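## Task

Carry the white rack holding tubes from the counter to the desk, and carry the empty yellow rack from the desk to the counter, passing through the door that closes by itself. At the end both racks must stand upright, every tube must sit fully down in a hole of the white rack, and the door must be closed. Neither rack nor any tube may touch the floor. One or both robots may be used. Finish with the grippers released and the robots moved away, and no robot toppled or leaning.

## Robot and tools

Robots: two identical Hello Robot Stretch 4 units, r1 and r2. Each has an omni-wheel base, a lift that rides up a mast, an arm that telescopes forward, a three-joint wrist (yaw, pitch, roll) and a two-finger gripper. Height is about 1.6 m; the base rim lies within 0.23 m of the base origin. Cameras per robot: rN_head_camera, rN_head_left_camera, rN_head_right_camera, rN_wrist_camera (N = 1 or 2).

Frames: each robot reports in its own base frame, origin on the floor under the base centre, x ahead, y to the left, z up. hand_pose is a point between the open fingertips, in that frame; its printed value may be somewhat off. The odometry frame is the base frame where the robot started. Because each robot uses its own frames, relative positions of the two robots come only from images, lidar_m and wrist_depth_mm.

execute_actions: argument actions is a list holding one action (or empty, which just reports state and images). An action is an object keyed "r1" and/or "r2". Under a robot you may give "base", "joints", "pace", "contact_limits", or instead only "end_of_arm": "enable_torque" (restarts wrist/gripper motors that switched off). All motions in one action begin together and may finish at different times. cameras: list of camera names or "all"; omitted/null means all, [] means none; the "pictures" line lists image order.
- base: exactly one key, an offset from where the base last measured itself: translate_m (metres, forward +, -2 to 2), strafe_m (metres, left +, -2 to 2) or rotate_rad (radians, counter-clockwise/left +, -3.2 to 3.2).
- joints: absolute targets by name, any subset: lift_m 0 to 1.2 m; arm_m 0 to 0.55 m extension; wrist_yaw_rad -1.134 to 4.276 (0 ahead, + left, 3.14 stowed back, above 3.4 may hit the arm); wrist_pitch_rad -1.117 to 4.259 (0 level, 1.57 pointing down); wrist_roll_rad -1.117 to 4.259 (0 fingers level, + turns clockwise viewed from behind); gripper_m -0.038 to 0.141 m fingertip gap (below 0 the tips press together). Over-range joint targets are clipped and reported; other bad values or unknown keys reject the whole call.
- pace: "slow", "default", "fast", "max" (base up to 0.1/0.3/0.4/0.6 m/s, 1/2/3/4 rad/s; slower when lift is high).
- contact_limits: {"arm_m": x}, x from 0 (gentlest) to 0.75 (firmest), default 0.5.
An action runs at most 15 s. Anything left out of an action may still be driving toward an earlier target.

wait: seconds 0 to 10; commands nothing and returns state and images.
zoom_image: camera name and region [x0, y0, x1, y1] in pixels of that camera's latest full image, top-left origin, at most 504 x 504.
read_manual: returns only licence texts; section "licences".
finished_scene: scene number; irreversible, reports success and gives the next task. Call it only once the goal is met and stable. Replying without any tool call ends everything.

Result lines: base_status and joint_status describe how each motion ended: "done" (for the base, the wheels turned the full amount, slip included), "off_target" (stopped short, may still push), "contact_stop_at_<key>" (met an obstacle; lift, arm or wheels go slack, a slack lift may sink under load), "limit_stop_at_<name>" such as own_body (self-collision guard; move away from the body) or tilt (lean above 6 degrees, drive parts go slack until it rights), "time_out", "torque_fault" (wrist or gripper motor limp until enable_torque). on_its_own lists uncommanded effects; "held at" means the held target. A reported stop cancels the rest of that reply's calls in the scene. base_odometry counts wheel turns; heading -3.142 to 3.142, left +. If turned_by_wheels and turned_by_imu differ by more than about 0.1 rad, the base likely struck something or slid. base_tilt in degrees (forward, right +) carries a fixed bias near 1.5 degrees. motor_effort is percent of maximum, bracket = peak in last action; wheel effort + means turning right. lidar_m: 12 ranges in metres, 30-degree sectors starting straight ahead and going counter-clockwise (4th left, 7th behind, 10th right); "-" means nothing seen or closer than 0.25 m; it sees tabletops and other robots but can miss glass, thin legs, much behind. wrist_depth_mm: 7x7 grid of median depths, 100 to 2000 mm, from top left.

Gripping: command a gap smaller than the object; squeezing harder pulls the object toward the wrist. Neither gripper_m nor "done" confirms a grasp; look for a clear gripper effort change and use images. If fingertips jam on a surface, lift up. Loads over about 2 kg in a level gripper can fault the wrist.

Cautions: a rack or tube on the floor fails the task; avoid drops, slams and hard pushes. Robots pressing on each other fails the run; bases in contact press hard with even millimetres more drive, and nothing reports contact. Two robots given the same move may differ by up to about 3 cm per metre, so carrying one load together can strain or tip them. Do not turn or drive with over 1 kg held at arm_m above 0.2, especially fast. Steady pushing or pulling, high grips and high contact limits raise tip risk. Tilted-up plus rolled wrist can trigger own-body stops. To unfold at the start, send lift_m 0.4 with wrist_yaw_rad 0. The world keeps running while you think, and loose items may be nudged at random. Less robot motion time is better.

Each tool is called after ">>>" in YAML: its name, and indented under it one key for each argument.

## Session

I'll start by looking at the current state.

>>> execute_actions:
  actions: []

Scene clock: 0.00 s.
r1.base_odometry: x=+0.000 y=+0.000 heading=+0.000 (m, m, rad; r1's odometry frame)
r1.turned_by_wheels: +0.000 (rad since the last result)
r1.turned_by_imu: +0.000 (rad since the last result)
r1.base_tilt: forward=+0.1 right=+0.1 (deg)
r1.lidar_m: 0.87 0.87 0.86 0.91 1.15 1.09 1.17 1.19 1.15 1.23 1.87 0.83
r1.base_status: not commanded
r1.joint_positions: lift_m=+0.241 arm_m=-0.001 wrist_yaw_rad=+3.200 wrist_pitch_rad=+0.012 wrist_roll_rad=+0.001 gripper_m=+0.057
r1.joint_status: not commanded
r1.motor_effort: lift_m=+20 arm_m=-1 wrist_yaw_rad=+0 wrist_pitch_rad=-7 wrist_roll_rad=+1 gripper_m=-1 wheel_0=+0 wheel_1=+0 wheel_2=+0 (%)
r1.hand_pose: x=-0.1233 y=+0.0705 z=+0.4155 quat_wxyz=(-0.029, -0.006, +0.000, +1.000) (m; r1's base frame)
r1.wrist_depth_mm: - - 135 1430 1205 1025 946 / - - 133 1430 1229 1060 946 / - 110 133 1336 1182 1060 946 / - 127 150 1366 1205 1060 931 / 208 1281 1576 1397 1205 1042 931 / 216 1281 191 1397 209 1042 931 / 215 991 1098 141 1042 991 917
r2.base_odometry: x=+0.000 y=+0.000 heading=+0.000 (m, m, rad; r2's odometry frame)
r2.turned_by_wheels: +0.000 (rad since the last result)
r2.turned_by_imu: +0.000 (rad since the last result)
r2.base_tilt: forward=-0.6 right=+0.8 (deg)
r2.lidar_m: 2.30 1.64 1.03 0.93 0.96 0.84 0.74 0.75 0.98 1.65 1.66 2.05
r2.base_status: not commanded
r2.joint_positions: lift_m=+0.262 arm_m=+0.000 wrist_yaw_rad=+3.176 wrist_pitch_rad=-0.005 wrist_roll_rad=-0.007 gripper_m=+0.057
r2.joint_status: not commanded
r2.motor_effort: lift_m=+18 arm_m=-1 wrist_yaw_rad=+0 wrist_pitch_rad=-8 wrist_roll_rad=+2 gripper_m=-3 wheel_0=+0 wheel_1=+0 wheel_2=+0 (%)
r2.hand_pose: x=-0.1205 y=+0.0776 z=+0.4419 quat_wxyz=(-0.017, +0.003, -0.003, +1.000) (m; r2's base frame)
r2.wrist_depth_mm: - 136 136 891 917 931 946 / - 106 135 904 917 931 960 / - 110 136 904 917 946 960 / - 128 160 931 931 946 946 / 198 878 891 931 917 946 976 / 208 891 200 931 195 960 976 / 201 866 891 109 931 931 931
pictures: r1_head_camera, r1_head_left_camera, r1_head_right_camera, r1_wrist_camera, r2_head_camera, r2_head_left_camera, r2_head_right_camera, r2_wrist_camera
Images, in order (width x height): r1_head_camera 420x560, r1_head_left_camera 420x672, r1_head_right_camera 420x672, r1_wrist_camera 616x392, r2_head_camera 420x560, r2_head_left_camera 420x672, r2_head_right_camera 420x672, r2_wrist_camera 616x392.

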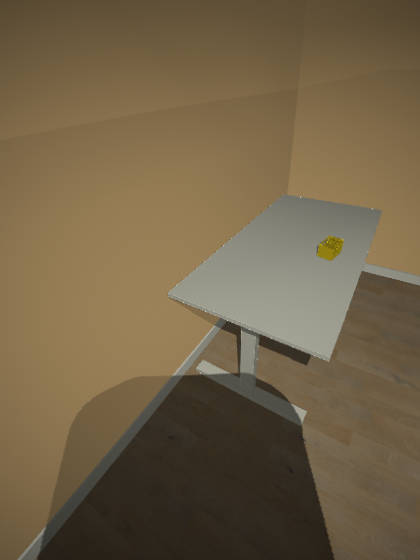

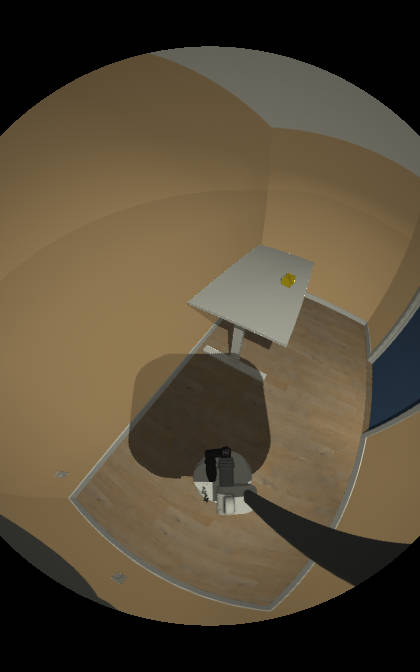

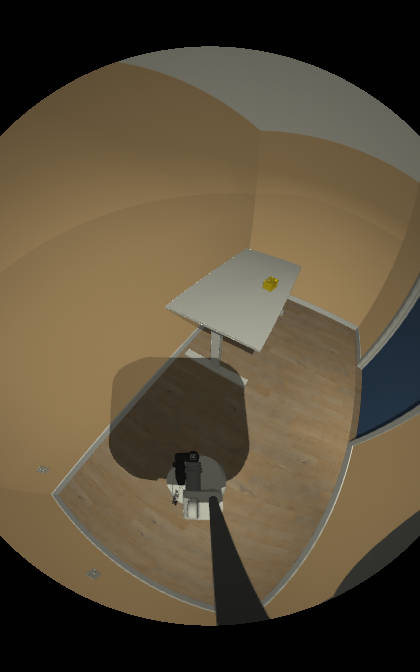

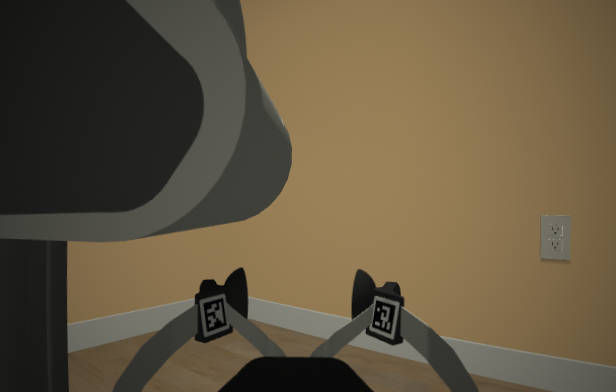

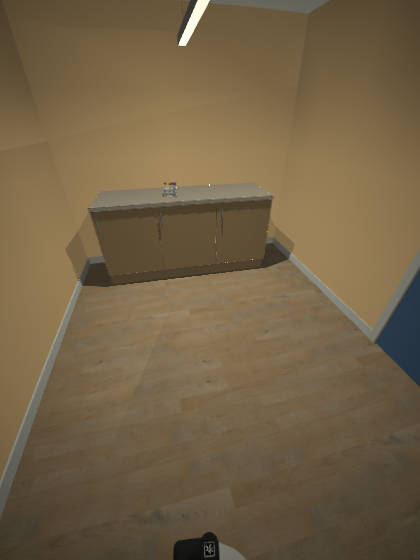

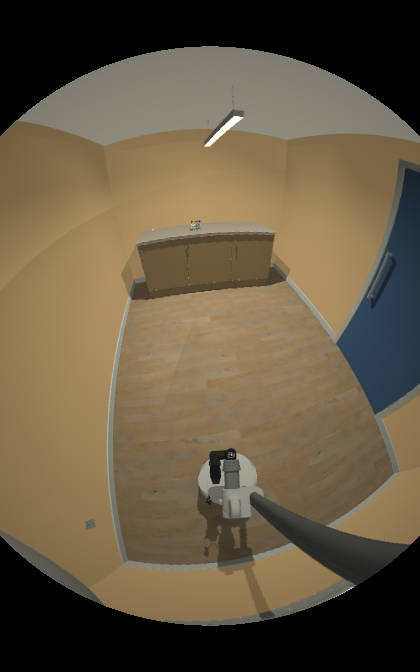

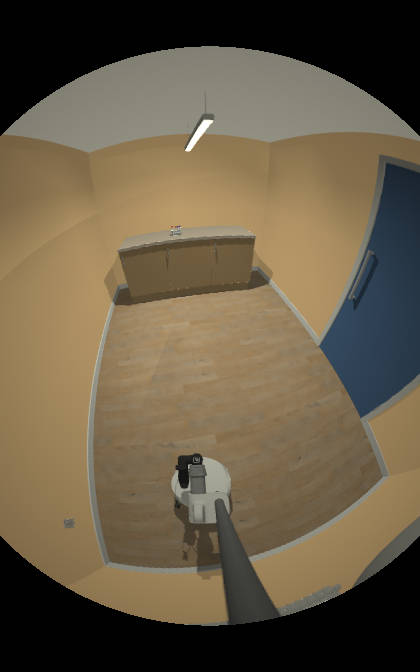

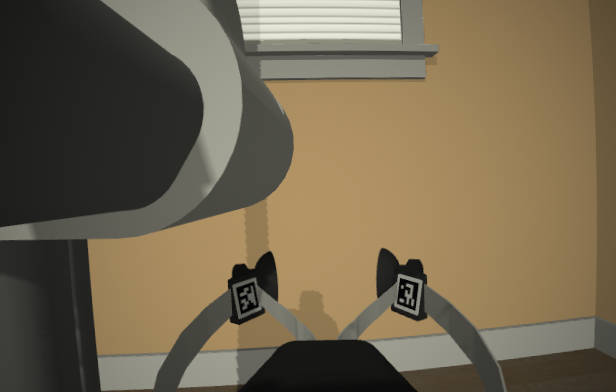

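>>> zoom_image:
  camera: "r2_head_camera"
  region: [130, 160, 230, 220]

>>> zoom_image:
  camera: "r1_head_camera"
  region: [290, 210, 380, 290]

>>> zoom_image:
  camera: "r2_head_right_camera"
  region: [260, 130, 420, 450]

>>> zoom_image:
  camera: "r1_head_right_camera"
  region: [280, 250, 420, 500]

Region (130, 160, 230, 220) of r2_head_camera's 420x560 image, scaled by 5.040, with more detail than that image has; it fills the top 302 rows of this view, and the rest is white.

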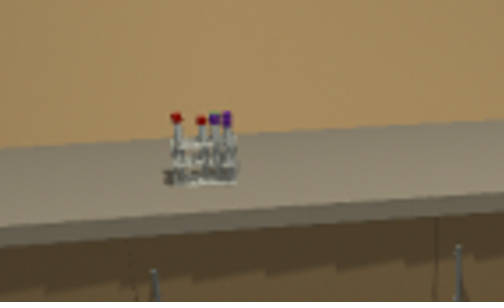

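Region (290, 210, 380, 290) of r1_head_camera's 420x560 image, scaled by 5.600, with more detail than that image has.

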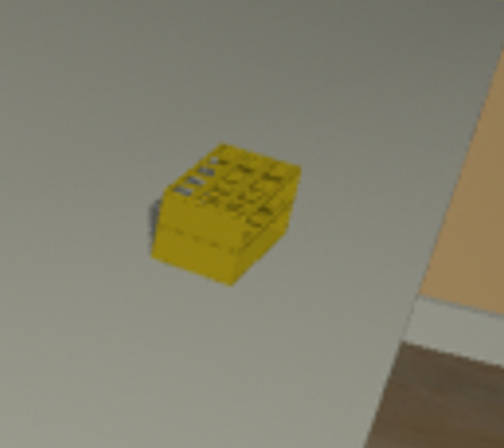

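Region (260, 130, 420, 450) of r2_head_right_camera's 420x672 image, scaled by 1.575, with more detail than that image has.

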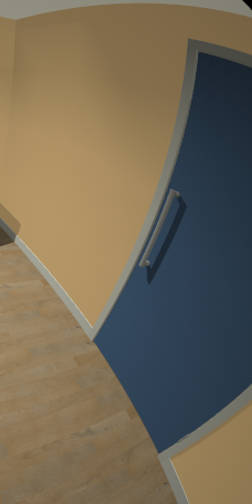

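Region (280, 250, 420, 500) of r1_head_right_camera's 420x672 image, scaled by 2.016, with more detail than that image has; it fills the left 282 columns of this view, and the rest is white.

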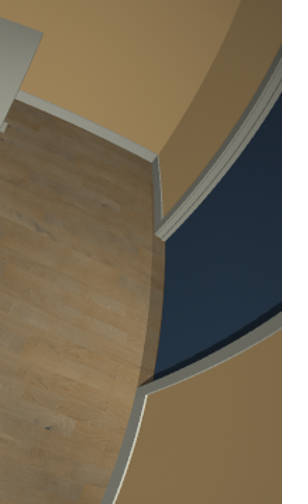

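>>> execute_actions:
  actions:
    - {"r1": {"base": {"rotate_rad": 1.01}, "joints": {"lift_m": 0.4}, "pace": "fast"}, "r2": {"base": {"rotate_rad": 0.19}, "joints": {"lift_m": 0.4}, "pace": "fast"}}
  cameras: ["r1_head_camera", "r1_head_right_camera", "r2_head_camera"]

Scene clock: 11.53 s.
r1.base_odometry: x=+0.000 y=+0.000 heading=+1.010 (m, m, rad; r1's odometry frame)
r1.turned_by_wheels: +1.010 (rad since the last result)
r1.turned_by_imu: +1.013 (rad since the last result)
r1.base_tilt: forward=+0.0 right=+0.1 (deg)
r1.lidar_m: 0.85 0.89 1.12 1.10 1.16 1.20 1.14 1.22 1.82 0.84 0.86 0.89
r1.base_status: done
r1.joint_positions: lift_m=+0.400 arm_m=-0.001 wrist_yaw_rad=+3.200 wrist_pitch_rad=+0.012 wrist_roll_rad=+0.001 gripper_m=+0.057
r1.joint_status: all done
r1.motor_effort: lift_m=+22(27) arm_m=-1(1) wrist_yaw_rad=+0(0) wrist_pitch_rad=-7(7) wrist_roll_rad=+0(0) gripper_m=-7(2) wheel_0=-1(9) wheel_1=-1(9) wheel_2=+0(10) (%)
r1.hand_pose: x=-0.1233 y=+0.0705 z=+0.5746 quat_wxyz=(-0.029, -0.006, +0.000, +1.000) (m; r1's base frame)
r1.wrist_depth_mm: - - 135 1255 1255 1229 1182 / - - 133 1281 1255 1205 1182 / - 110 133 1255 1255 1205 1205 / - 127 150 1229 1255 1205 1182 / 209 1281 1255 1229 1205 1205 1182 / 216 1281 191 1229 208 1182 1182 / 215 1255 1255 141 1229 1182 1160
r2.base_odometry: x=+0.000 y=+0.000 heading=+0.190 (m, m, rad; r2's odometry frame)
r2.turned_by_wheels: +0.190 (rad since the last result)
r2.turned_by_imu: +0.187 (rad since the last result)
r2.base_tilt: forward=-0.8 right=+0.7 (deg)
r2.lidar_m: 2.29 1.32 1.00 0.93 0.98 0.78 0.74 0.78 1.16 1.65 1.74 2.39
r2.base_status: done
r2.joint_positions: lift_m=+0.400 arm_m=+0.000 wrist_yaw_rad=+3.176 wrist_pitch_rad=-0.005 wrist_roll_rad=-0.007 gripper_m=+0.057
r2.joint_status: all done
r2.motor_effort: lift_m=+20(22) arm_m=-1(1) wrist_yaw_rad=+0(0) wrist_pitch_rad=-8(8) wrist_roll_rad=+3(2) gripper_m=-4(2) wheel_0=-1(8) wheel_1=+0(8) wheel_2=+0(8) (%)
r2.hand_pose: x=-0.1205 y=+0.0776 z=+0.5795 quat_wxyz=(-0.017, +0.003, -0.003, +1.000) (m; r2's base frame)
r2.wrist_depth_mm: - 136 136 891 866 831 820 / - 106 136 866 854 831 820 / - 110 136 866 866 842 820 / - 128 160 904 878 854 831 / 197 960 917 904 891 866 831 / 208 976 200 917 195 854 831 / 202 960 931 110 878 866 866
pictures: r1_head_camera, r1_head_right_camera, r2_head_camera
Images, in order (width x height): r1_head_camera 420x560, r1_head_right_camera 420x672, r2_head_camera 420x560.

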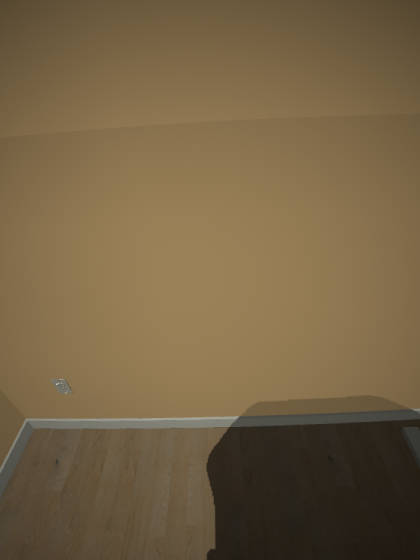

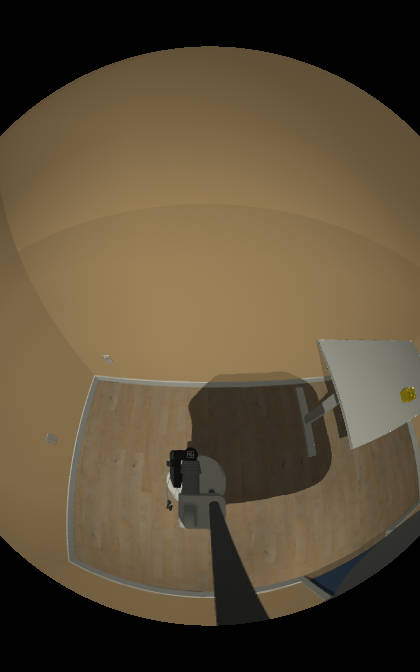

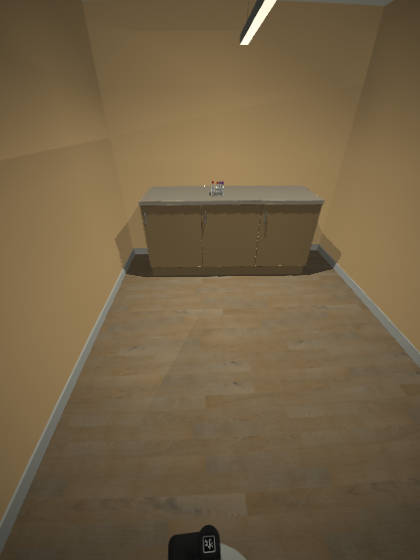

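>>> execute_actions:
  actions:
    - {"r1": {"base": {"translate_m": -0.45}, "joints": {"lift_m": 0.55, "wrist_yaw_rad": 0, "gripper_m": 0.141}, "pace": "fast"}, "r2": {"base": {"translate_m": 0.6}, "joints": {"wrist_yaw_rad": 0, "gripper_m": 0.141}, "pace": "fast"}}
  cameras: ["r1_head_right_camera"]

Scene clock: 14.60 s.
r1.base_odometry: x=-0.239 y=-0.381 heading=+1.010 (m, m, rad; r1's odometry frame)
r1.turned_by_wheels: +0.000 (rad since the last result)
r1.turned_by_imu: +0.001 (rad since the last result)
r1.base_tilt: forward=+0.0 right=+0.2 (deg)
r1.lidar_m: 1.30 1.36 1.16 1.10 1.01 0.74 0.70 0.73 1.06 1.82 0.99 1.22
r1.base_status: done
r1.joint_positions: lift_m=+0.550 arm_m=-0.001 wrist_yaw_rad=+0.000 wrist_pitch_rad=+0.012 wrist_roll_rad=+0.001 gripper_m=+0.141
r1.joint_status: all done
r1.motor_effort: lift_m=+22(25) arm_m=-1(1) wrist_yaw_rad=-1(5) wrist_pitch_rad=-7(7) wrist_roll_rad=+0(0) gripper_m=-1(3) wheel_0=-1(9) wheel_1=+0(9) wheel_2=-1(13) (%)
r1.hand_pose: x=+0.4583 y=-0.0873 z=+0.7245 quat_wxyz=(+1.000, +0.000, +0.006, +0.000) (m; r1's base frame)
r1.wrist_depth_mm: 1078 1078 1078 1060 1042 1060 1060 / 1078 1078 1060 1078 1060 1060 1042 / 1098 1060 1078 1078 1060 1060 1042 / 1078 1098 1060 1060 1060 1060 1025 / 1078 1078 1060 1042 1042 1060 1042 / 1060 202 1025 1060 1042 1060 1060 / 1060 1060 1042 147 1042 1042 1042
r2.base_odometry: x=+0.589 y=+0.113 heading=+0.190 (m, m, rad; r2's odometry frame)
r2.turned_by_wheels: +0.000 (rad since the last result)
r2.turned_by_imu: -0.001 (rad since the last result)
r2.base_tilt: forward=-0.6 right=+0.5 (deg)
r2.lidar_m: 1.69 1.31 0.96 0.92 0.97 1.37 1.35 1.40 1.73 1.64 1.74 1.75
r2.base_status: done
r2.joint_positions: lift_m=+0.400 arm_m=+0.000 wrist_yaw_rad=+0.000 wrist_pitch_rad=-0.005 wrist_roll_rad=-0.007 gripper_m=+0.141
r2.joint_status: all done
r2.motor_effort: lift_m=+20(20) arm_m=-1(1) wrist_yaw_rad=-1(6) wrist_pitch_rad=-8(8) wrist_roll_rad=+3(2) gripper_m=+0(4) wheel_0=+0(8) wheel_1=+0(8) wheel_2=+2(12) (%)
r2.hand_pose: x=+0.4593 y=-0.0873 z=+0.5795 quat_wxyz=(+1.000, -0.003, -0.003, +0.000) (m; r2's base frame)
r2.wrist_depth_mm: 1308 1863 - - - - - / 1281 1863 - - - - - / 1281 1808 1499 1499 1430 1397 1464 / 1255 1808 1537 1499 1464 1464 1397 / 1281 1756 1537 1464 1430 1397 1464 / 1308 1576 1537 1499 1464 1430 1430 / 1182 1281 1336 110 1308 1229 1182
pictures: r1_head_right_camera
Images, in order (width x height): r1_head_right_camera 420x672.

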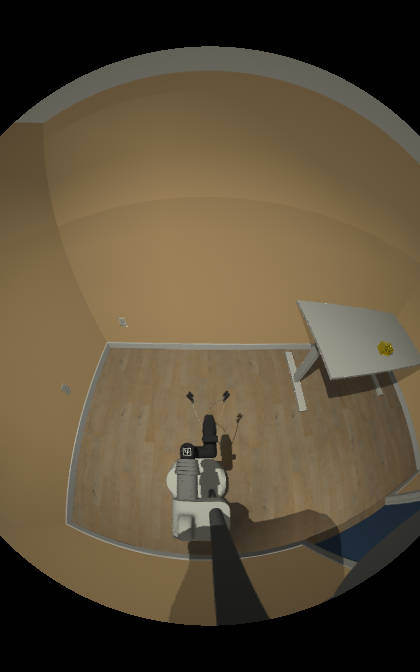

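>>> execute_actions:
  actions:
    - {"r1": {"base": {"strafe_m": -1.5}, "joints": {"lift_m": 0.76, "wrist_pitch_rad": 0.35}, "pace": "fast"}, "r2": {"base": {"translate_m": 1.22}, "joints": {"lift_m": 0.92, "wrist_pitch_rad": 0.3}, "pace": "fast"}}
  cameras: ["r1_head_camera", "r1_wrist_camera", "r2_head_camera", "r2_wrist_camera"]

Scene clock: 19.60 s.
r1.base_odometry: x=+1.031 y=-1.179 heading=+1.010 (m, m, rad; r1's odometry frame)
r1.turned_by_wheels: +0.000 (rad since the last result)
r1.turned_by_imu: +0.002 (rad since the last result)
r1.base_tilt: forward=+0.1 right=+0.1 (deg)
r1.lidar_m: 0.46 0.49 0.71 2.62 1.01 0.84 0.82 0.81 1.11 1.12 0.64 0.49
r1.base_status: done
r1.joint_positions: lift_m=+0.760 arm_m=-0.001 wrist_yaw_rad=+0.000 wrist_pitch_rad=+0.352 wrist_roll_rad=+0.001 gripper_m=+0.141
r1.joint_status: all done
r1.motor_effort: lift_m=+22(25) arm_m=-1(1) wrist_yaw_rad=+0(1) wrist_pitch_rad=-7(7) wrist_roll_rad=+0(1) gripper_m=+0(0) wheel_0=-1(13) wheel_1=+1(12) wheel_2=+0(0) (%)
r1.hand_pose: x=+0.4406 y=-0.0874 z=+0.8386 quat_wxyz=(+0.985, +0.000, +0.175, +0.000) (m; r1's base frame)
r1.wrist_depth_mm: 946 946 931 931 931 917 931 / 991 976 976 976 960 946 946 / 1025 1042 1025 1025 991 1008 1008 / 759 750 759 788 778 798 798 / 521 530 473 452 544 544 549 / 397 202 410 415 413 377 413 / 325 324 330 147 336 330 343
r2.base_odometry: x=+1.787 y=+0.344 heading=+0.190 (m, m, rad; r2's odometry frame)
r2.turned_by_wheels: +0.000 (rad since the last result)
r2.turned_by_imu: -0.003 (rad since the last result)
r2.base_tilt: forward=-0.6 right=+0.7 (deg)
r2.lidar_m: 0.48 0.53 0.77 0.89 0.94 1.35 2.59 2.38 1.78 1.68 0.69 0.50
r2.base_status: done
r2.joint_positions: lift_m=+0.920 arm_m=+0.000 wrist_yaw_rad=+0.000 wrist_pitch_rad=+0.302 wrist_roll_rad=-0.007 gripper_m=+0.141
r2.joint_status: all done
r2.motor_effort: lift_m=+19(23) arm_m=-1(1) wrist_yaw_rad=+0(1) wrist_pitch_rad=-8(7) wrist_roll_rad=+2(3) gripper_m=+0(1) wheel_0=+2(8) wheel_1=+2(7) wheel_2=+0(12) (%)
r2.hand_pose: x=+0.4462 y=-0.0874 z=+1.0122 quat_wxyz=(+0.989, -0.003, +0.150, +0.001) (m; r2's base frame)
r2.wrist_depth_mm: 854 854 842 820 820 798 798 / 891 891 878 866 854 866 842 / 946 931 931 904 891 878 878 / 732 707 683 647 500 508 591 / 496 484 473 466 445 433 427 / 370 347 332 355 322 306 329 / 377 349 336 110 319 314 309
pictures: r1_head_camera, r1_wrist_camera, r2_head_camera, r2_wrist_camera
Images, in order (width x height): r1_head_camera 420x560, r1_wrist_camera 616x392, r2_head_camera 420x560, r2_wrist_camera 616x392.

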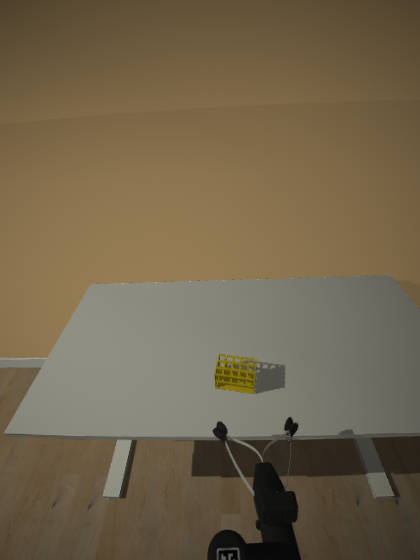

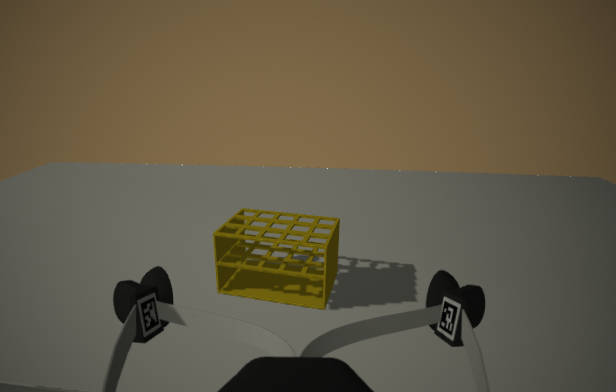

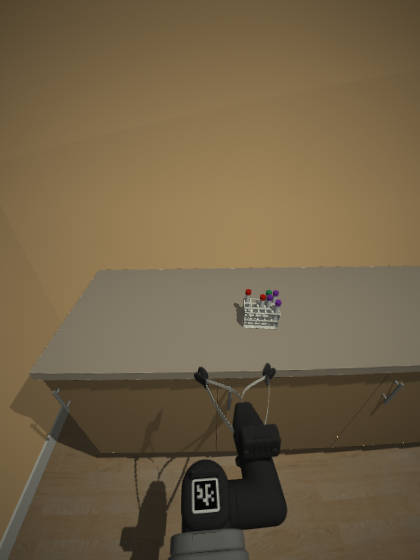

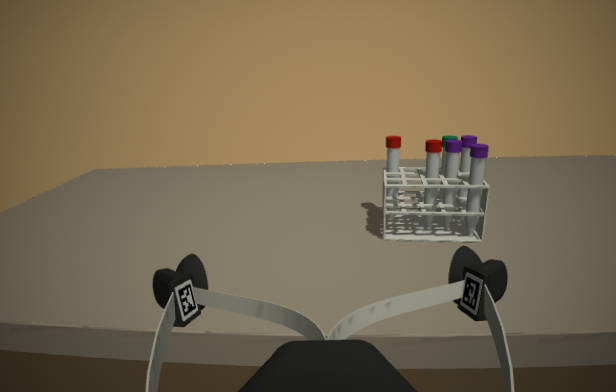

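>>> zoom_image:
  camera: "r1_wrist_camera"
  region: [100, 180, 500, 392]

>>> zoom_image:
  camera: "r2_wrist_camera"
  region: [340, 110, 540, 270]

>>> zoom_image:
  camera: "r2_head_camera"
  region: [180, 270, 320, 400]

>>> zoom_image:
  camera: "r1_head_camera"
  region: [190, 330, 320, 460]

Region (100, 180, 500, 392) of r1_wrist_camera's 616x392 image, scaled by 1.260; it fills the top 267 rows of this view, and the rest is white.

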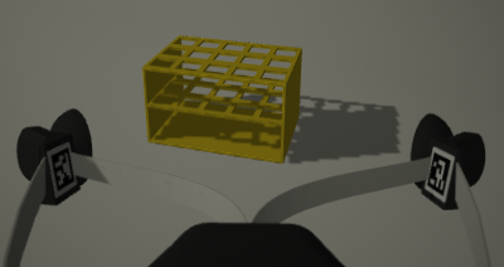

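Region (340, 110, 540, 270) of r2_wrist_camera's 616x392 image, scaled by 2.520; it fills the top 403 rows of this view, and the rest is white.

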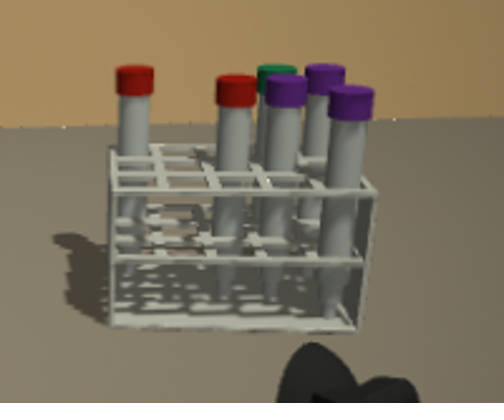

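Region (180, 270, 320, 400) of r2_head_camera's 420x560 image, scaled by 3.600, with more detail than that image has; it fills the top 468 rows of this view, and the rest is white.

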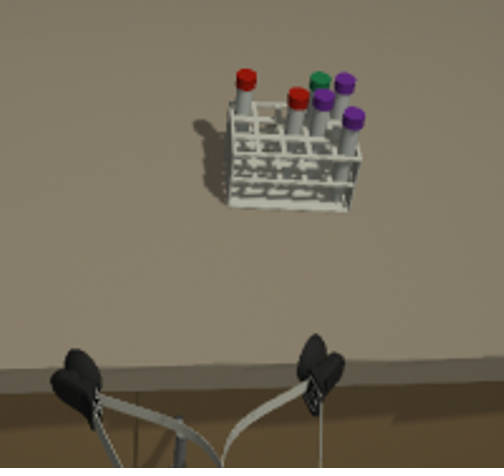

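Region (190, 330, 320, 460) of r1_head_camera's 420x560 image, scaled by 3.877, with more detail than that image has.

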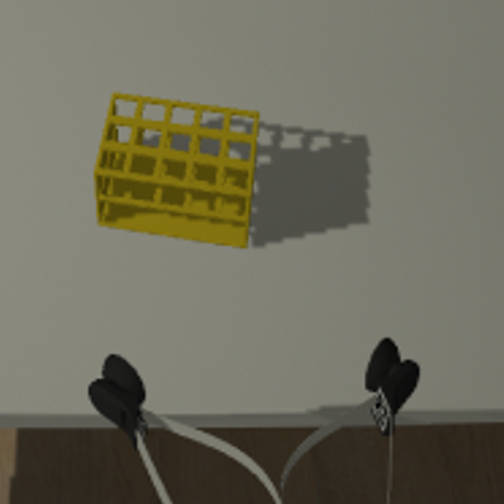

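>>> execute_actions:
  actions:
    - {"r1": {"base": {"rotate_rad": -0.2}, "joints": {"lift_m": 0.67, "wrist_pitch_rad": 0.25}}, "r2": {"base": {"rotate_rad": -0.1}, "joints": {"lift_m": 0.86, "wrist_pitch_rad": 0.25}}}
  cameras: []

>>> execute_actions:
  actions:
    - {"r1": {"base": {"strafe_m": 0.15}, "joints": {"arm_m": 0.05}}, "r2": {"base": {"strafe_m": -0.06}, "joints": {"arm_m": 0.12}}}
  cameras: ["r1_head_camera", "r1_wrist_camera", "r2_head_camera", "r2_wrist_camera"]

Scene clock: 22.97 s.
r1.base_odometry: x=+1.031 y=-1.179 heading=+0.810 (m, m, rad; r1's odometry frame)
r1.turned_by_wheels: -0.200 (rad since the last result)
r1.turned_by_imu: -0.201 (rad since the last result)
r1.base_tilt: forward=+0.1 right=+0.1 (deg)
r1.lidar_m: 0.48 0.48 0.58 2.61 1.35 0.92 0.82 0.83 0.93 1.13 0.83 0.54
r1.base_status: done
r1.joint_positions: lift_m=+0.670 arm_m=-0.001 wrist_yaw_rad=+0.000 wrist_pitch_rad=+0.252 wrist_roll_rad=+0.001 gripper_m=+0.141
r1.joint_status: all done
r1.motor_effort: lift_m=+17(21) arm_m=-1(1) wrist_yaw_rad=+0(1) wrist_pitch_rad=-8(11) wrist_roll_rad=+0(0) gripper_m=+0(2) wheel_0=+1(6) wheel_1=+2(8) wheel_2=-1(7) (%)
r1.hand_pose: x=+0.4491 y=-0.0874 z=+0.7764 quat_wxyz=(+0.992, +0.000, +0.126, +0.000) (m; r1's base frame)
r1.wrist_depth_mm: 878 917 946 976 1025 1078 1078 / 917 960 976 1025 1060 1098 1118 / 931 960 1008 1042 1098 1138 1182 / 707 449 654 750 750 768 788 / 433 402 418 459 459 459 462 / 310 202 320 322 325 301 325 / 251 259 268 147 296 750 1118
r2.base_odometry: x=+1.787 y=+0.344 heading=+0.091 (m, m, rad; r2's odometry frame)
r2.turned_by_wheels: -0.100 (rad since the last result)
r2.turned_by_imu: -0.099 (rad since the last result)
r2.base_tilt: forward=-0.5 right=+0.6 (deg)
r2.lidar_m: 0.49 0.53 0.68 0.90 0.94 1.22 2.62 2.64 1.80 1.67 0.78 0.52
r2.base_status: done
r2.joint_positions: lift_m=+0.860 arm_m=+0.000 wrist_yaw_rad=+0.000 wrist_pitch_rad=+0.252 wrist_roll_rad=-0.007 gripper_m=+0.141
r2.joint_status: all done
r2.motor_effort: lift_m=+15(18) arm_m=-1(1) wrist_yaw_rad=+0(1) wrist_pitch_rad=-9(10) wrist_roll_rad=+2(1) gripper_m=+2(1) wheel_0=+1(6) wheel_1=+0(6) wheel_2=+1(6) (%)
r2.hand_pose: x=+0.4501 y=-0.0874 z=+0.9664 quat_wxyz=(+0.992, -0.003, +0.126, +0.000) (m; r2's base frame)
r2.wrist_depth_mm: 820 820 842 842 854 842 866 / 854 866 878 891 904 891 904 / 891 904 917 917 496 904 917 / 654 634 597 564 496 525 512 / 410 404 394 384 373 355 349 / 314 310 307 307 310 307 314 / 349 347 349 110 351 355 355
pictures: none
No camera images: the call's "cameras" was empty. Leave "cameras" out to get every camera's image.

Scene clock: 24.70 s.
r1.base_odometry: x=+0.922 y=-1.076 heading=+0.810 (m, m, rad; r1's odometry frame)
r1.turned_by_wheels: +0.000 (rad since the last result)
r1.turned_by_imu: +0.000 (rad since the last result)
r1.base_tilt: forward=+0.1 right=+0.2 (deg)
r1.lidar_m: 0.44 0.44 0.57 2.46 1.38 0.91 0.85 0.86 0.94 1.30 0.77 0.48
r1.base_status: done
r1.joint_positions: lift_m=+0.670 arm_m=+0.049 wrist_yaw_rad=+0.000 wrist_pitch_rad=+0.252 wrist_roll_rad=+0.001 gripper_m=+0.141
r1.joint_status: all done
r1.motor_effort: lift_m=+17(17) arm_m=+6(6) wrist_yaw_rad=+0(0) wrist_pitch_rad=-8(8) wrist_roll_rad=+0(0) gripper_m=-2(1) wheel_0=-2(9) wheel_1=+1(10) wheel_2=+0(0) (%)
r1.hand_pose: x=+0.4992 y=-0.0874 z=+0.7764 quat_wxyz=(+0.992, +0.000, +0.126, +0.000) (m; r1's base frame)
r1.wrist_depth_mm: 831 842 878 917 960 991 1025 / 842 866 917 946 991 1025 1078 / 866 904 946 976 1008 1078 1098 / 707 715 715 399 759 768 778 / 430 439 402 410 452 459 455 / 307 202 320 324 325 289 320 / 244 243 249 147 250 249 254
r2.base_odometry: x=+1.793 y=+0.285 heading=+0.091 (m, m, rad; r2's odometry frame)
r2.turned_by_wheels: +0.000 (rad since the last result)
r2.turned_by_imu: +0.000 (rad since the last result)
r2.base_tilt: forward=-0.7 right=+0.7 (deg)
r2.lidar_m: 0.50 0.51 0.70 0.94 0.99 1.27 2.60 2.57 1.77 1.64 0.79 0.55
r2.base_status: done
r2.joint_positions: lift_m=+0.860 arm_m=+0.119 wrist_yaw_rad=+0.000 wrist_pitch_rad=+0.252 wrist_roll_rad=-0.007 gripper_m=+0.141
r2.joint_status: all done
r2.motor_effort: lift_m=+15(15) arm_m=+5(3) wrist_yaw_rad=+0(0) wrist_pitch_rad=-7(9) wrist_roll_rad=+2(3) gripper_m=+1(1) wheel_0=+1(9) wheel_1=-1(9) wheel_2=+1(1) (%)
r2.hand_pose: x=+0.5693 y=-0.0874 z=+0.9665 quat_wxyz=(+0.992, -0.003, +0.126, +0.000) (m; r2's base frame)
r2.wrist_depth_mm: 732 732 732 732 741 778 768 / 750 759 750 768 768 809 788 / 788 798 809 798 798 809 842 / 654 615 591 387 384 521 508 / 410 399 389 370 366 355 347 / 296 279 262 283 255 245 265 / 236 231 238 110 229 220 216
pictures: r1_head_camera, r1_wrist_camera, r2_head_camera, r2_wrist_camera
Images, in order (width x height): r1_head_camera 420x560, r1_wrist_camera 616x392, r2_head_camera 420x560, r2_wrist_camera 616x392.

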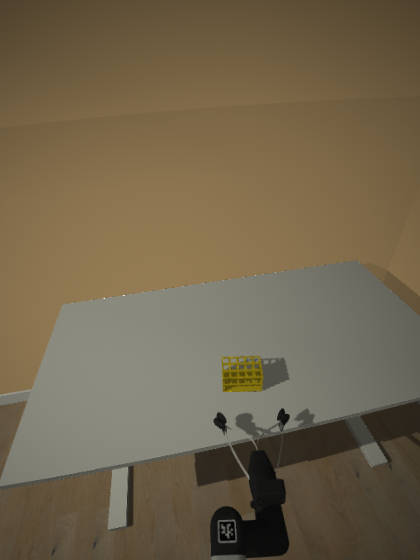

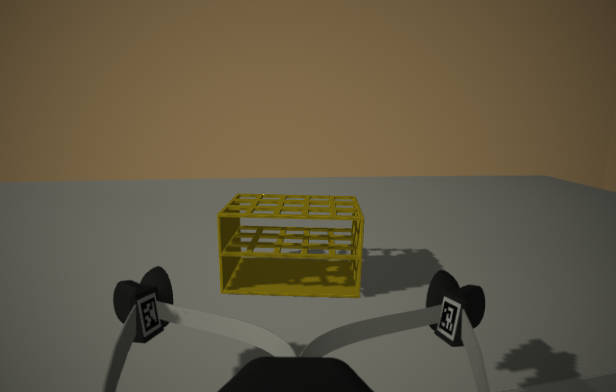

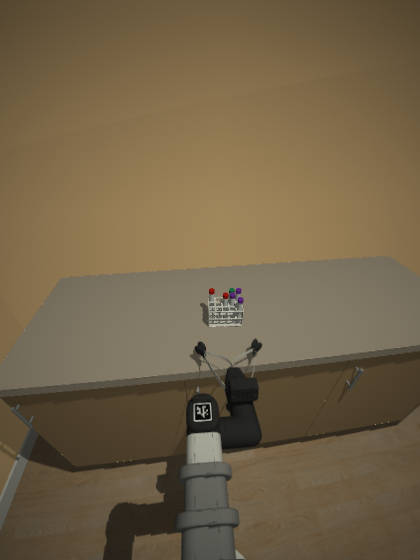

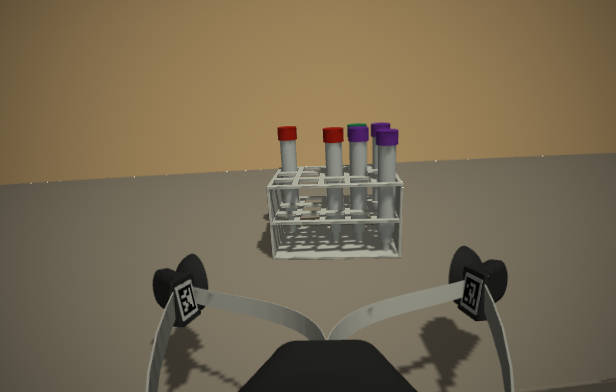

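>>> execute_actions:
  actions:
    - {"r1": {"base": {"strafe_m": 0.008}, "joints": {"arm_m": 0.125, "lift_m": 0.655}}, "r2": {"base": {"strafe_m": -0.008}, "joints": {"arm_m": 0.215, "lift_m": 0.85}}}
  cameras: ["r1_wrist_camera", "r2_wrist_camera"]

Scene clock: 26.50 s.
r1.base_odometry: x=+0.916 y=-1.070 heading=+0.810 (m, m, rad; r1's odometry frame)
r1.turned_by_wheels: +0.000 (rad since the last result)
r1.turned_by_imu: +0.000 (rad since the last result)
r1.base_tilt: forward=+0.0 right=+0.2 (deg)
r1.lidar_m: 0.43 0.44 0.57 2.47 1.36 0.92 0.85 0.87 0.96 1.29 0.79 0.51
r1.base_status: done
r1.joint_positions: lift_m=+0.655 arm_m=+0.124 wrist_yaw_rad=+0.000 wrist_pitch_rad=+0.252 wrist_roll_rad=+0.001 gripper_m=+0.141
r1.joint_status: all done
r1.motor_effort: lift_m=+17(13) arm_m=+6(7) wrist_yaw_rad=+0(1) wrist_pitch_rad=-7(7) wrist_roll_rad=+0(1) gripper_m=-2(1) wheel_0=+0(9) wheel_1=-1(8) wheel_2=+0(0) (%)
r1.hand_pose: x=+0.5743 y=-0.0874 z=+0.7615 quat_wxyz=(+0.992, +0.000, +0.126, +0.000) (m; r1's base frame)
r1.wrist_depth_mm: 759 778 809 842 878 917 946 / 768 809 820 866 917 931 991 / 809 842 866 904 931 976 1025 / 640 654 654 668 676 699 715 / 389 394 338 310 355 413 415 / 279 202 271 287 264 263 293 / 221 220 225 147 228 224 230
r2.base_odometry: x=+1.793 y=+0.277 heading=+0.091 (m, m, rad; r2's odometry frame)
r2.turned_by_wheels: +0.000 (rad since the last result)
r2.turned_by_imu: +0.000 (rad since the last result)
r2.base_tilt: forward=-0.5 right=+0.7 (deg)
r2.lidar_m: 0.49 0.50 0.70 0.97 0.99 1.29 2.60 2.54 1.75 1.63 0.77 0.54
r2.base_status: done
r2.joint_positions: lift_m=+0.850 arm_m=+0.214 wrist_yaw_rad=+0.000 wrist_pitch_rad=+0.252 wrist_roll_rad=-0.007 gripper_m=+0.141
r2.joint_status: all done
r2.motor_effort: lift_m=+15(15) arm_m=+5(8) wrist_yaw_rad=+0(1) wrist_pitch_rad=-8(8) wrist_roll_rad=+2(2) gripper_m=+1(0) wheel_0=+2(9) wheel_1=-1(9) wheel_2=+0(1) (%)
r2.hand_pose: x=+0.6643 y=-0.0874 z=+0.9565 quat_wxyz=(+0.992, -0.003, +0.126, +0.000) (m; r2's base frame)
r2.wrist_depth_mm: 634 640 654 647 661 668 676 / 661 668 668 683 691 699 699 / 699 707 699 699 293 723 723 / 609 580 549 278 268 488 480 / 382 373 343 307 294 330 325 / 278 262 247 265 240 229 247 / 222 216 224 110 215 205 202
pictures: r1_wrist_camera, r2_wrist_camera
Images, in order (width x height): r1_wrist_camera 616x392, r2_wrist_camera 616x392.

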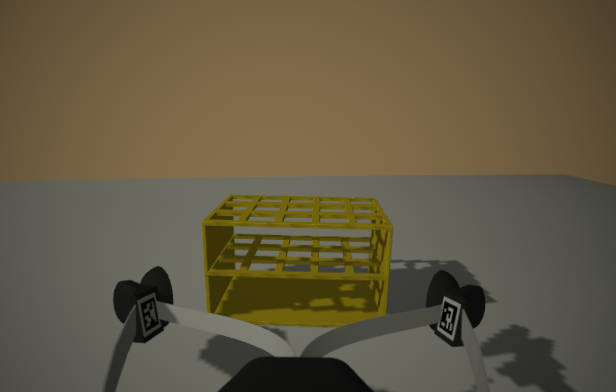

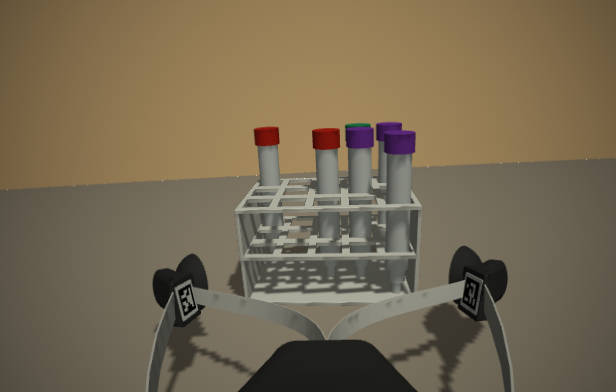

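>>> execute_actions:
  actions:
    - {"r1": {"joints": {"arm_m": 0.165, "lift_m": 0.663}}, "r2": {"joints": {"arm_m": 0.265, "lift_m": 0.858}}}
  cameras: ["r1_head_camera", "r1_wrist_camera", "r2_head_camera", "r2_wrist_camera"]

Scene clock: 27.80 s.
r1.base_odometry: x=+0.916 y=-1.070 heading=+0.810 (m, m, rad; r1's odometry frame)
r1.turned_by_wheels: +0.000 (rad since the last result)
r1.turned_by_imu: +0.000 (rad since the last result)
r1.base_tilt: forward=+0.0 right=+0.2 (deg)
r1.lidar_m: 0.46 0.45 0.56 2.44 1.35 0.89 0.84 0.84 0.94 1.29 0.77 0.51
r1.base_status: not commanded
r1.joint_positions: lift_m=+0.663 arm_m=+0.164 wrist_yaw_rad=+0.000 wrist_pitch_rad=+0.252 wrist_roll_rad=+0.001 gripper_m=+0.141
r1.joint_status: all done
r1.motor_effort: lift_m=+22(25) arm_m=+6(7) wrist_yaw_rad=+0(0) wrist_pitch_rad=-7(7) wrist_roll_rad=+0(1) gripper_m=-1(3) wheel_0=+0(0) wheel_1=-1(1) wheel_2=+0(0) (%)
r1.hand_pose: x=+0.6143 y=-0.0874 z=+0.7690 quat_wxyz=(+0.992, +0.000, +0.126, +0.000) (m; r1's base frame)
r1.wrist_depth_mm: 723 750 768 798 854 866 904 / 741 778 809 842 854 917 931 / 759 798 842 854 891 931 976 / 668 676 699 699 715 732 732 / 407 418 266 277 373 436 430 / 291 202 228 271 230 274 306 / 232 231 231 147 236 236 241
r2.base_odometry: x=+1.793 y=+0.277 heading=+0.091 (m, m, rad; r2's odometry frame)
r2.turned_by_wheels: +0.000 (rad since the last result)
r2.turned_by_imu: +0.000 (rad since the last result)
r2.base_tilt: forward=-0.7 right=+0.4 (deg)
r2.lidar_m: 0.49 0.52 0.72 0.96 0.97 1.29 2.59 2.54 1.73 1.63 0.78 0.54
r2.base_status: not commanded
r2.joint_positions: lift_m=+0.858 arm_m=+0.264 wrist_yaw_rad=+0.000 wrist_pitch_rad=+0.252 wrist_roll_rad=-0.007 gripper_m=+0.141
r2.joint_status: all done
r2.motor_effort: lift_m=+20(21) arm_m=+6(8) wrist_yaw_rad=+0(0) wrist_pitch_rad=-8(8) wrist_roll_rad=+2(2) gripper_m=+0(1) wheel_0=+2(2) wheel_1=+0(0) wheel_2=+0(0) (%)
r2.hand_pose: x=+0.7143 y=-0.0874 z=+0.9641 quat_wxyz=(+0.992, -0.003, +0.126, +0.000) (m; r2's base frame)
r2.wrist_depth_mm: 597 603 603 615 621 615 621 / 621 621 627 640 634 640 647 / 654 647 647 661 668 683 676 / 661 609 569 263 224 512 500 / 402 394 262 235 211 347 340 / 291 273 227 223 213 239 260 / 234 227 226 110 217 216 211
pictures: r1_head_camera, r1_wrist_camera, r2_head_camera, r2_wrist_camera
Images, in order (width x height): r1_head_camera 420x560, r1_wrist_camera 616x392, r2_head_camera 420x560, r2_wrist_camera 616x392.

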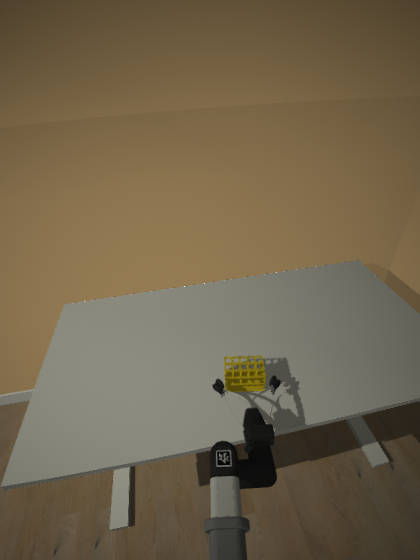

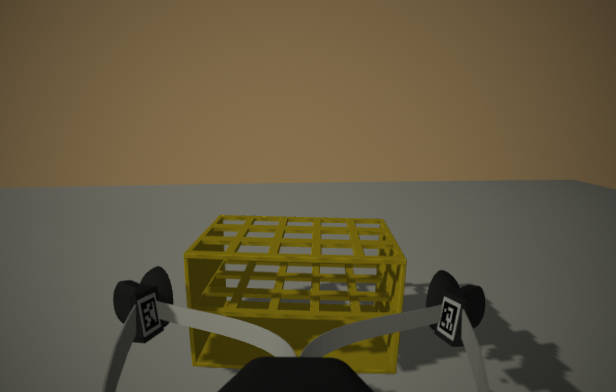

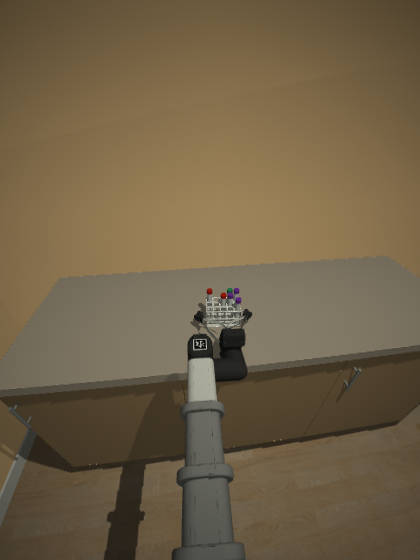

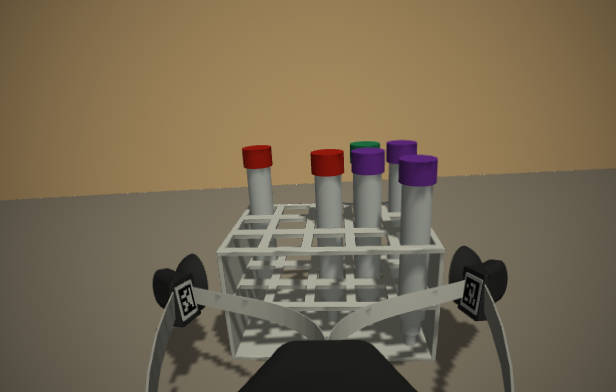

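>>> zoom_image:
  camera: "r1_head_camera"
  region: [195, 340, 305, 440]

>>> zoom_image:
  camera: "r2_head_camera"
  region: [180, 275, 270, 355]

Region (195, 340, 305, 440) of r1_head_camera's 420x560 image, scaled by 4.582, with more detail than that image has; it fills the top 458 rows of this view, and the rest is white.

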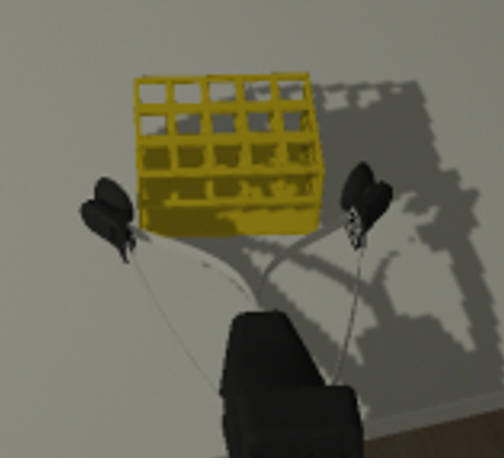

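Region (180, 275, 270, 355) of r2_head_camera's 420x560 image, scaled by 5.600, with more detail than that image has.

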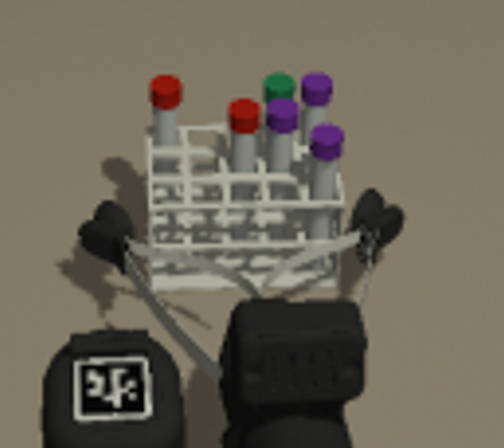

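>>> execute_actions:
  actions:
    - {"r1": {"joints": {"arm_m": 0.178}}, "r2": {"joints": {"arm_m": 0.283}}}
  cameras: []

>>> execute_actions:
  actions:
    - {"r1": {"joints": {"gripper_m": 0.07}}, "r2": {"joints": {"gripper_m": 0.07}}}
  cameras: ["r1_head_camera", "r1_wrist_camera", "r2_head_camera", "r2_wrist_camera"]

Scene clock: 28.87 s.
r1.base_odometry: x=+0.916 y=-1.070 heading=+0.810 (m, m, rad; r1's odometry frame)
r1.turned_by_wheels: +0.000 (rad since the last result)
r1.turned_by_imu: +0.000 (rad since the last result)
r1.base_tilt: forward=+0.0 right=+0.1 (deg)
r1.lidar_m: 0.44 0.45 0.55 2.44 1.36 0.93 0.84 0.85 0.94 1.30 0.79 0.52
r1.base_status: not commanded
r1.joint_positions: lift_m=+0.663 arm_m=+0.177 wrist_yaw_rad=+0.000 wrist_pitch_rad=+0.252 wrist_roll_rad=+0.001 gripper_m=+0.141
r1.joint_status: all done
r1.motor_effort: lift_m=+22(22) arm_m=+6(6) wrist_yaw_rad=+0(0) wrist_pitch_rad=-7(7) wrist_roll_rad=+1(1) gripper_m=+2(1) wheel_0=+0(0) wheel_1=-1(1) wheel_2=+0(1) (%)
r1.hand_pose: x=+0.6272 y=-0.0874 z=+0.7690 quat_wxyz=(+0.992, +0.000, +0.126, +0.000) (m; r1's base frame)
r1.wrist_depth_mm: 723 732 768 798 831 866 878 / 732 750 788 820 854 891 931 / 759 778 809 842 866 904 960 / 668 676 699 699 715 723 750 / 407 415 258 366 285 436 436 / 293 202 229 257 226 273 307 / 233 231 232 147 236 236 240
r2.base_odometry: x=+1.793 y=+0.277 heading=+0.091 (m, m, rad; r2's odometry frame)
r2.turned_by_wheels: +0.000 (rad since the last result)
r2.turned_by_imu: +0.000 (rad since the last result)
r2.base_tilt: forward=-0.6 right=+0.6 (deg)
r2.lidar_m: 0.50 0.51 0.71 0.96 1.00 1.31 2.60 2.56 1.74 1.62 0.77 0.54
r2.base_status: not commanded
r2.joint_positions: lift_m=+0.858 arm_m=+0.282 wrist_yaw_rad=+0.000 wrist_pitch_rad=+0.252 wrist_roll_rad=-0.007 gripper_m=+0.141
r2.joint_status: all done
r2.motor_effort: lift_m=+20(20) arm_m=+5(7) wrist_yaw_rad=+0(0) wrist_pitch_rad=-8(8) wrist_roll_rad=+2(3) gripper_m=+0(1) wheel_0=+2(2) wheel_1=-1(1) wheel_2=+0(0) (%)
r2.hand_pose: x=+0.7323 y=-0.0874 z=+0.9641 quat_wxyz=(+0.992, -0.003, +0.126, +0.000) (m; r2's base frame)
r2.wrist_depth_mm: 574 591 603 597 597 609 609 / 597 603 615 615 627 627 634 / 627 634 640 640 647 654 661 / 647 609 525 508 205 512 496 / 399 392 236 219 195 345 340 / 290 274 204 223 198 195 259 / 233 227 225 110 213 214 212
pictures: none
No camera images: the call's "cameras" was empty. Leave "cameras" out to get every camera's image.

Scene clock: 30.60 s.
r1.base_odometry: x=+0.916 y=-1.070 heading=+0.810 (m, m, rad; r1's odometry frame)
r1.turned_by_wheels: +0.000 (rad since the last result)
r1.turned_by_imu: +0.000 (rad since the last result)
r1.base_tilt: forward=+0.1 right=+0.1 (deg)
r1.lidar_m: 0.45 0.44 0.57 2.47 1.38 0.91 0.85 0.84 0.95 1.28 0.77 0.50
r1.base_status: not commanded
r1.joint_positions: lift_m=+0.663 arm_m=+0.177 wrist_yaw_rad=+0.000 wrist_pitch_rad=+0.253 wrist_roll_rad=+0.001 gripper_m=+0.070
r1.joint_status: all done
r1.motor_effort: lift_m=+22(22) arm_m=+6(6) wrist_yaw_rad=+0(1) wrist_pitch_rad=-9(8) wrist_roll_rad=-1(0) gripper_m=-30(29) wheel_0=+0(0) wheel_1=-1(1) wheel_2=+0(0) (%)
r1.hand_pose: x=+0.6272 y=-0.0874 z=+0.7689 quat_wxyz=(+0.992, +0.000, +0.126, +0.000) (m; r1's base frame)
r1.wrist_depth_mm: 707 741 778 788 820 866 891 / 732 759 798 820 854 891 931 / 750 778 820 842 891 931 960 / 668 676 699 707 707 723 723 / 404 418 242 229 235 433 430 / 294 181 220 264 222 290 304 / 220 229 207 238 193 224 239
r2.base_odometry: x=+1.793 y=+0.277 heading=+0.091 (m, m, rad; r2's odometry frame)
r2.turned_by_wheels: +0.000 (rad since the last result)
r2.turned_by_imu: +0.000 (rad since the last result)
r2.base_tilt: forward=-0.6 right=+0.6 (deg)
r2.lidar_m: 0.50 0.52 0.71 0.97 0.98 1.29 2.60 2.57 1.75 1.62 0.78 0.53
r2.base_status: not commanded
r2.joint_positions: lift_m=+0.858 arm_m=+0.282 wrist_yaw_rad=+0.000 wrist_pitch_rad=+0.253 wrist_roll_rad=-0.007 gripper_m=+0.070
r2.joint_status: all done
r2.motor_effort: lift_m=+20(20) arm_m=+5(5) wrist_yaw_rad=+0(0) wrist_pitch_rad=-11(11) wrist_roll_rad=+2(2) gripper_m=-20(20) wheel_0=+2(2) wheel_1=+0(1) wheel_2=+0(0) (%)
r2.hand_pose: x=+0.7322 y=-0.0874 z=+0.9638 quat_wxyz=(+0.992, -0.003, +0.126, +0.000) (m; r2's base frame)
r2.wrist_depth_mm: 574 585 585 597 597 603 609 / 603 609 603 621 627 627 640 / 627 634 640 640 647 661 661 / 647 591 521 504 194 504 496 / 399 389 226 211 181 345 338 / 289 272 193 212 189 175 263 / 231 226 215 110 193 211 -
pictures: r1_head_camera, r1_wrist_camera, r2_head_camera, r2_wrist_camera
Images, in order (width x height): r1_head_camera 420x560, r1_wrist_camera 616x392, r2_head_camera 420x560, r2_wrist_camera 616x392.

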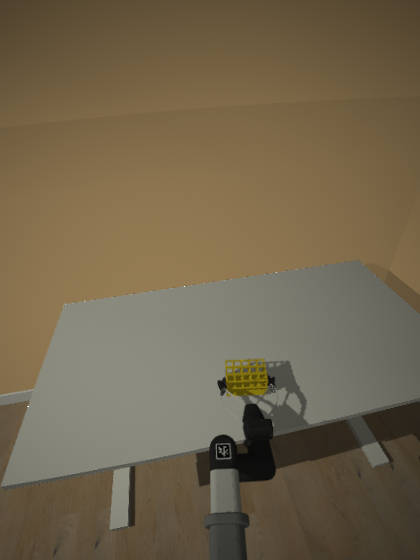

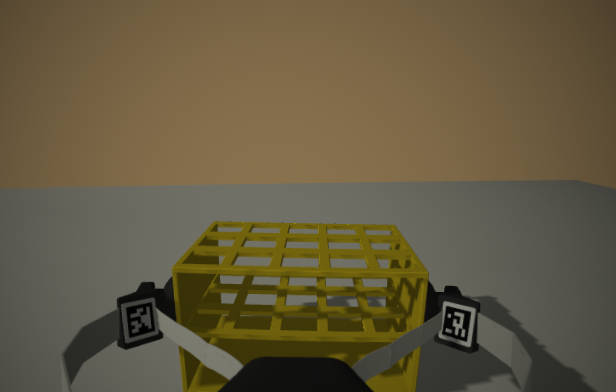

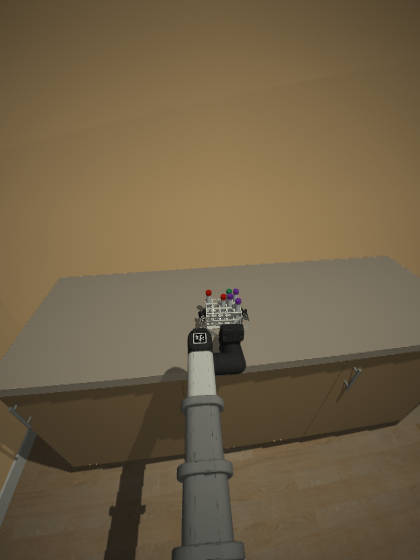

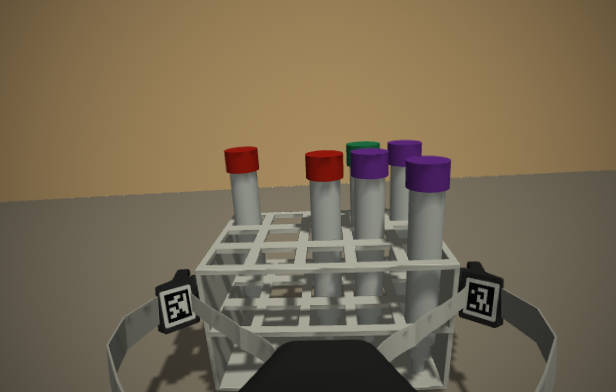

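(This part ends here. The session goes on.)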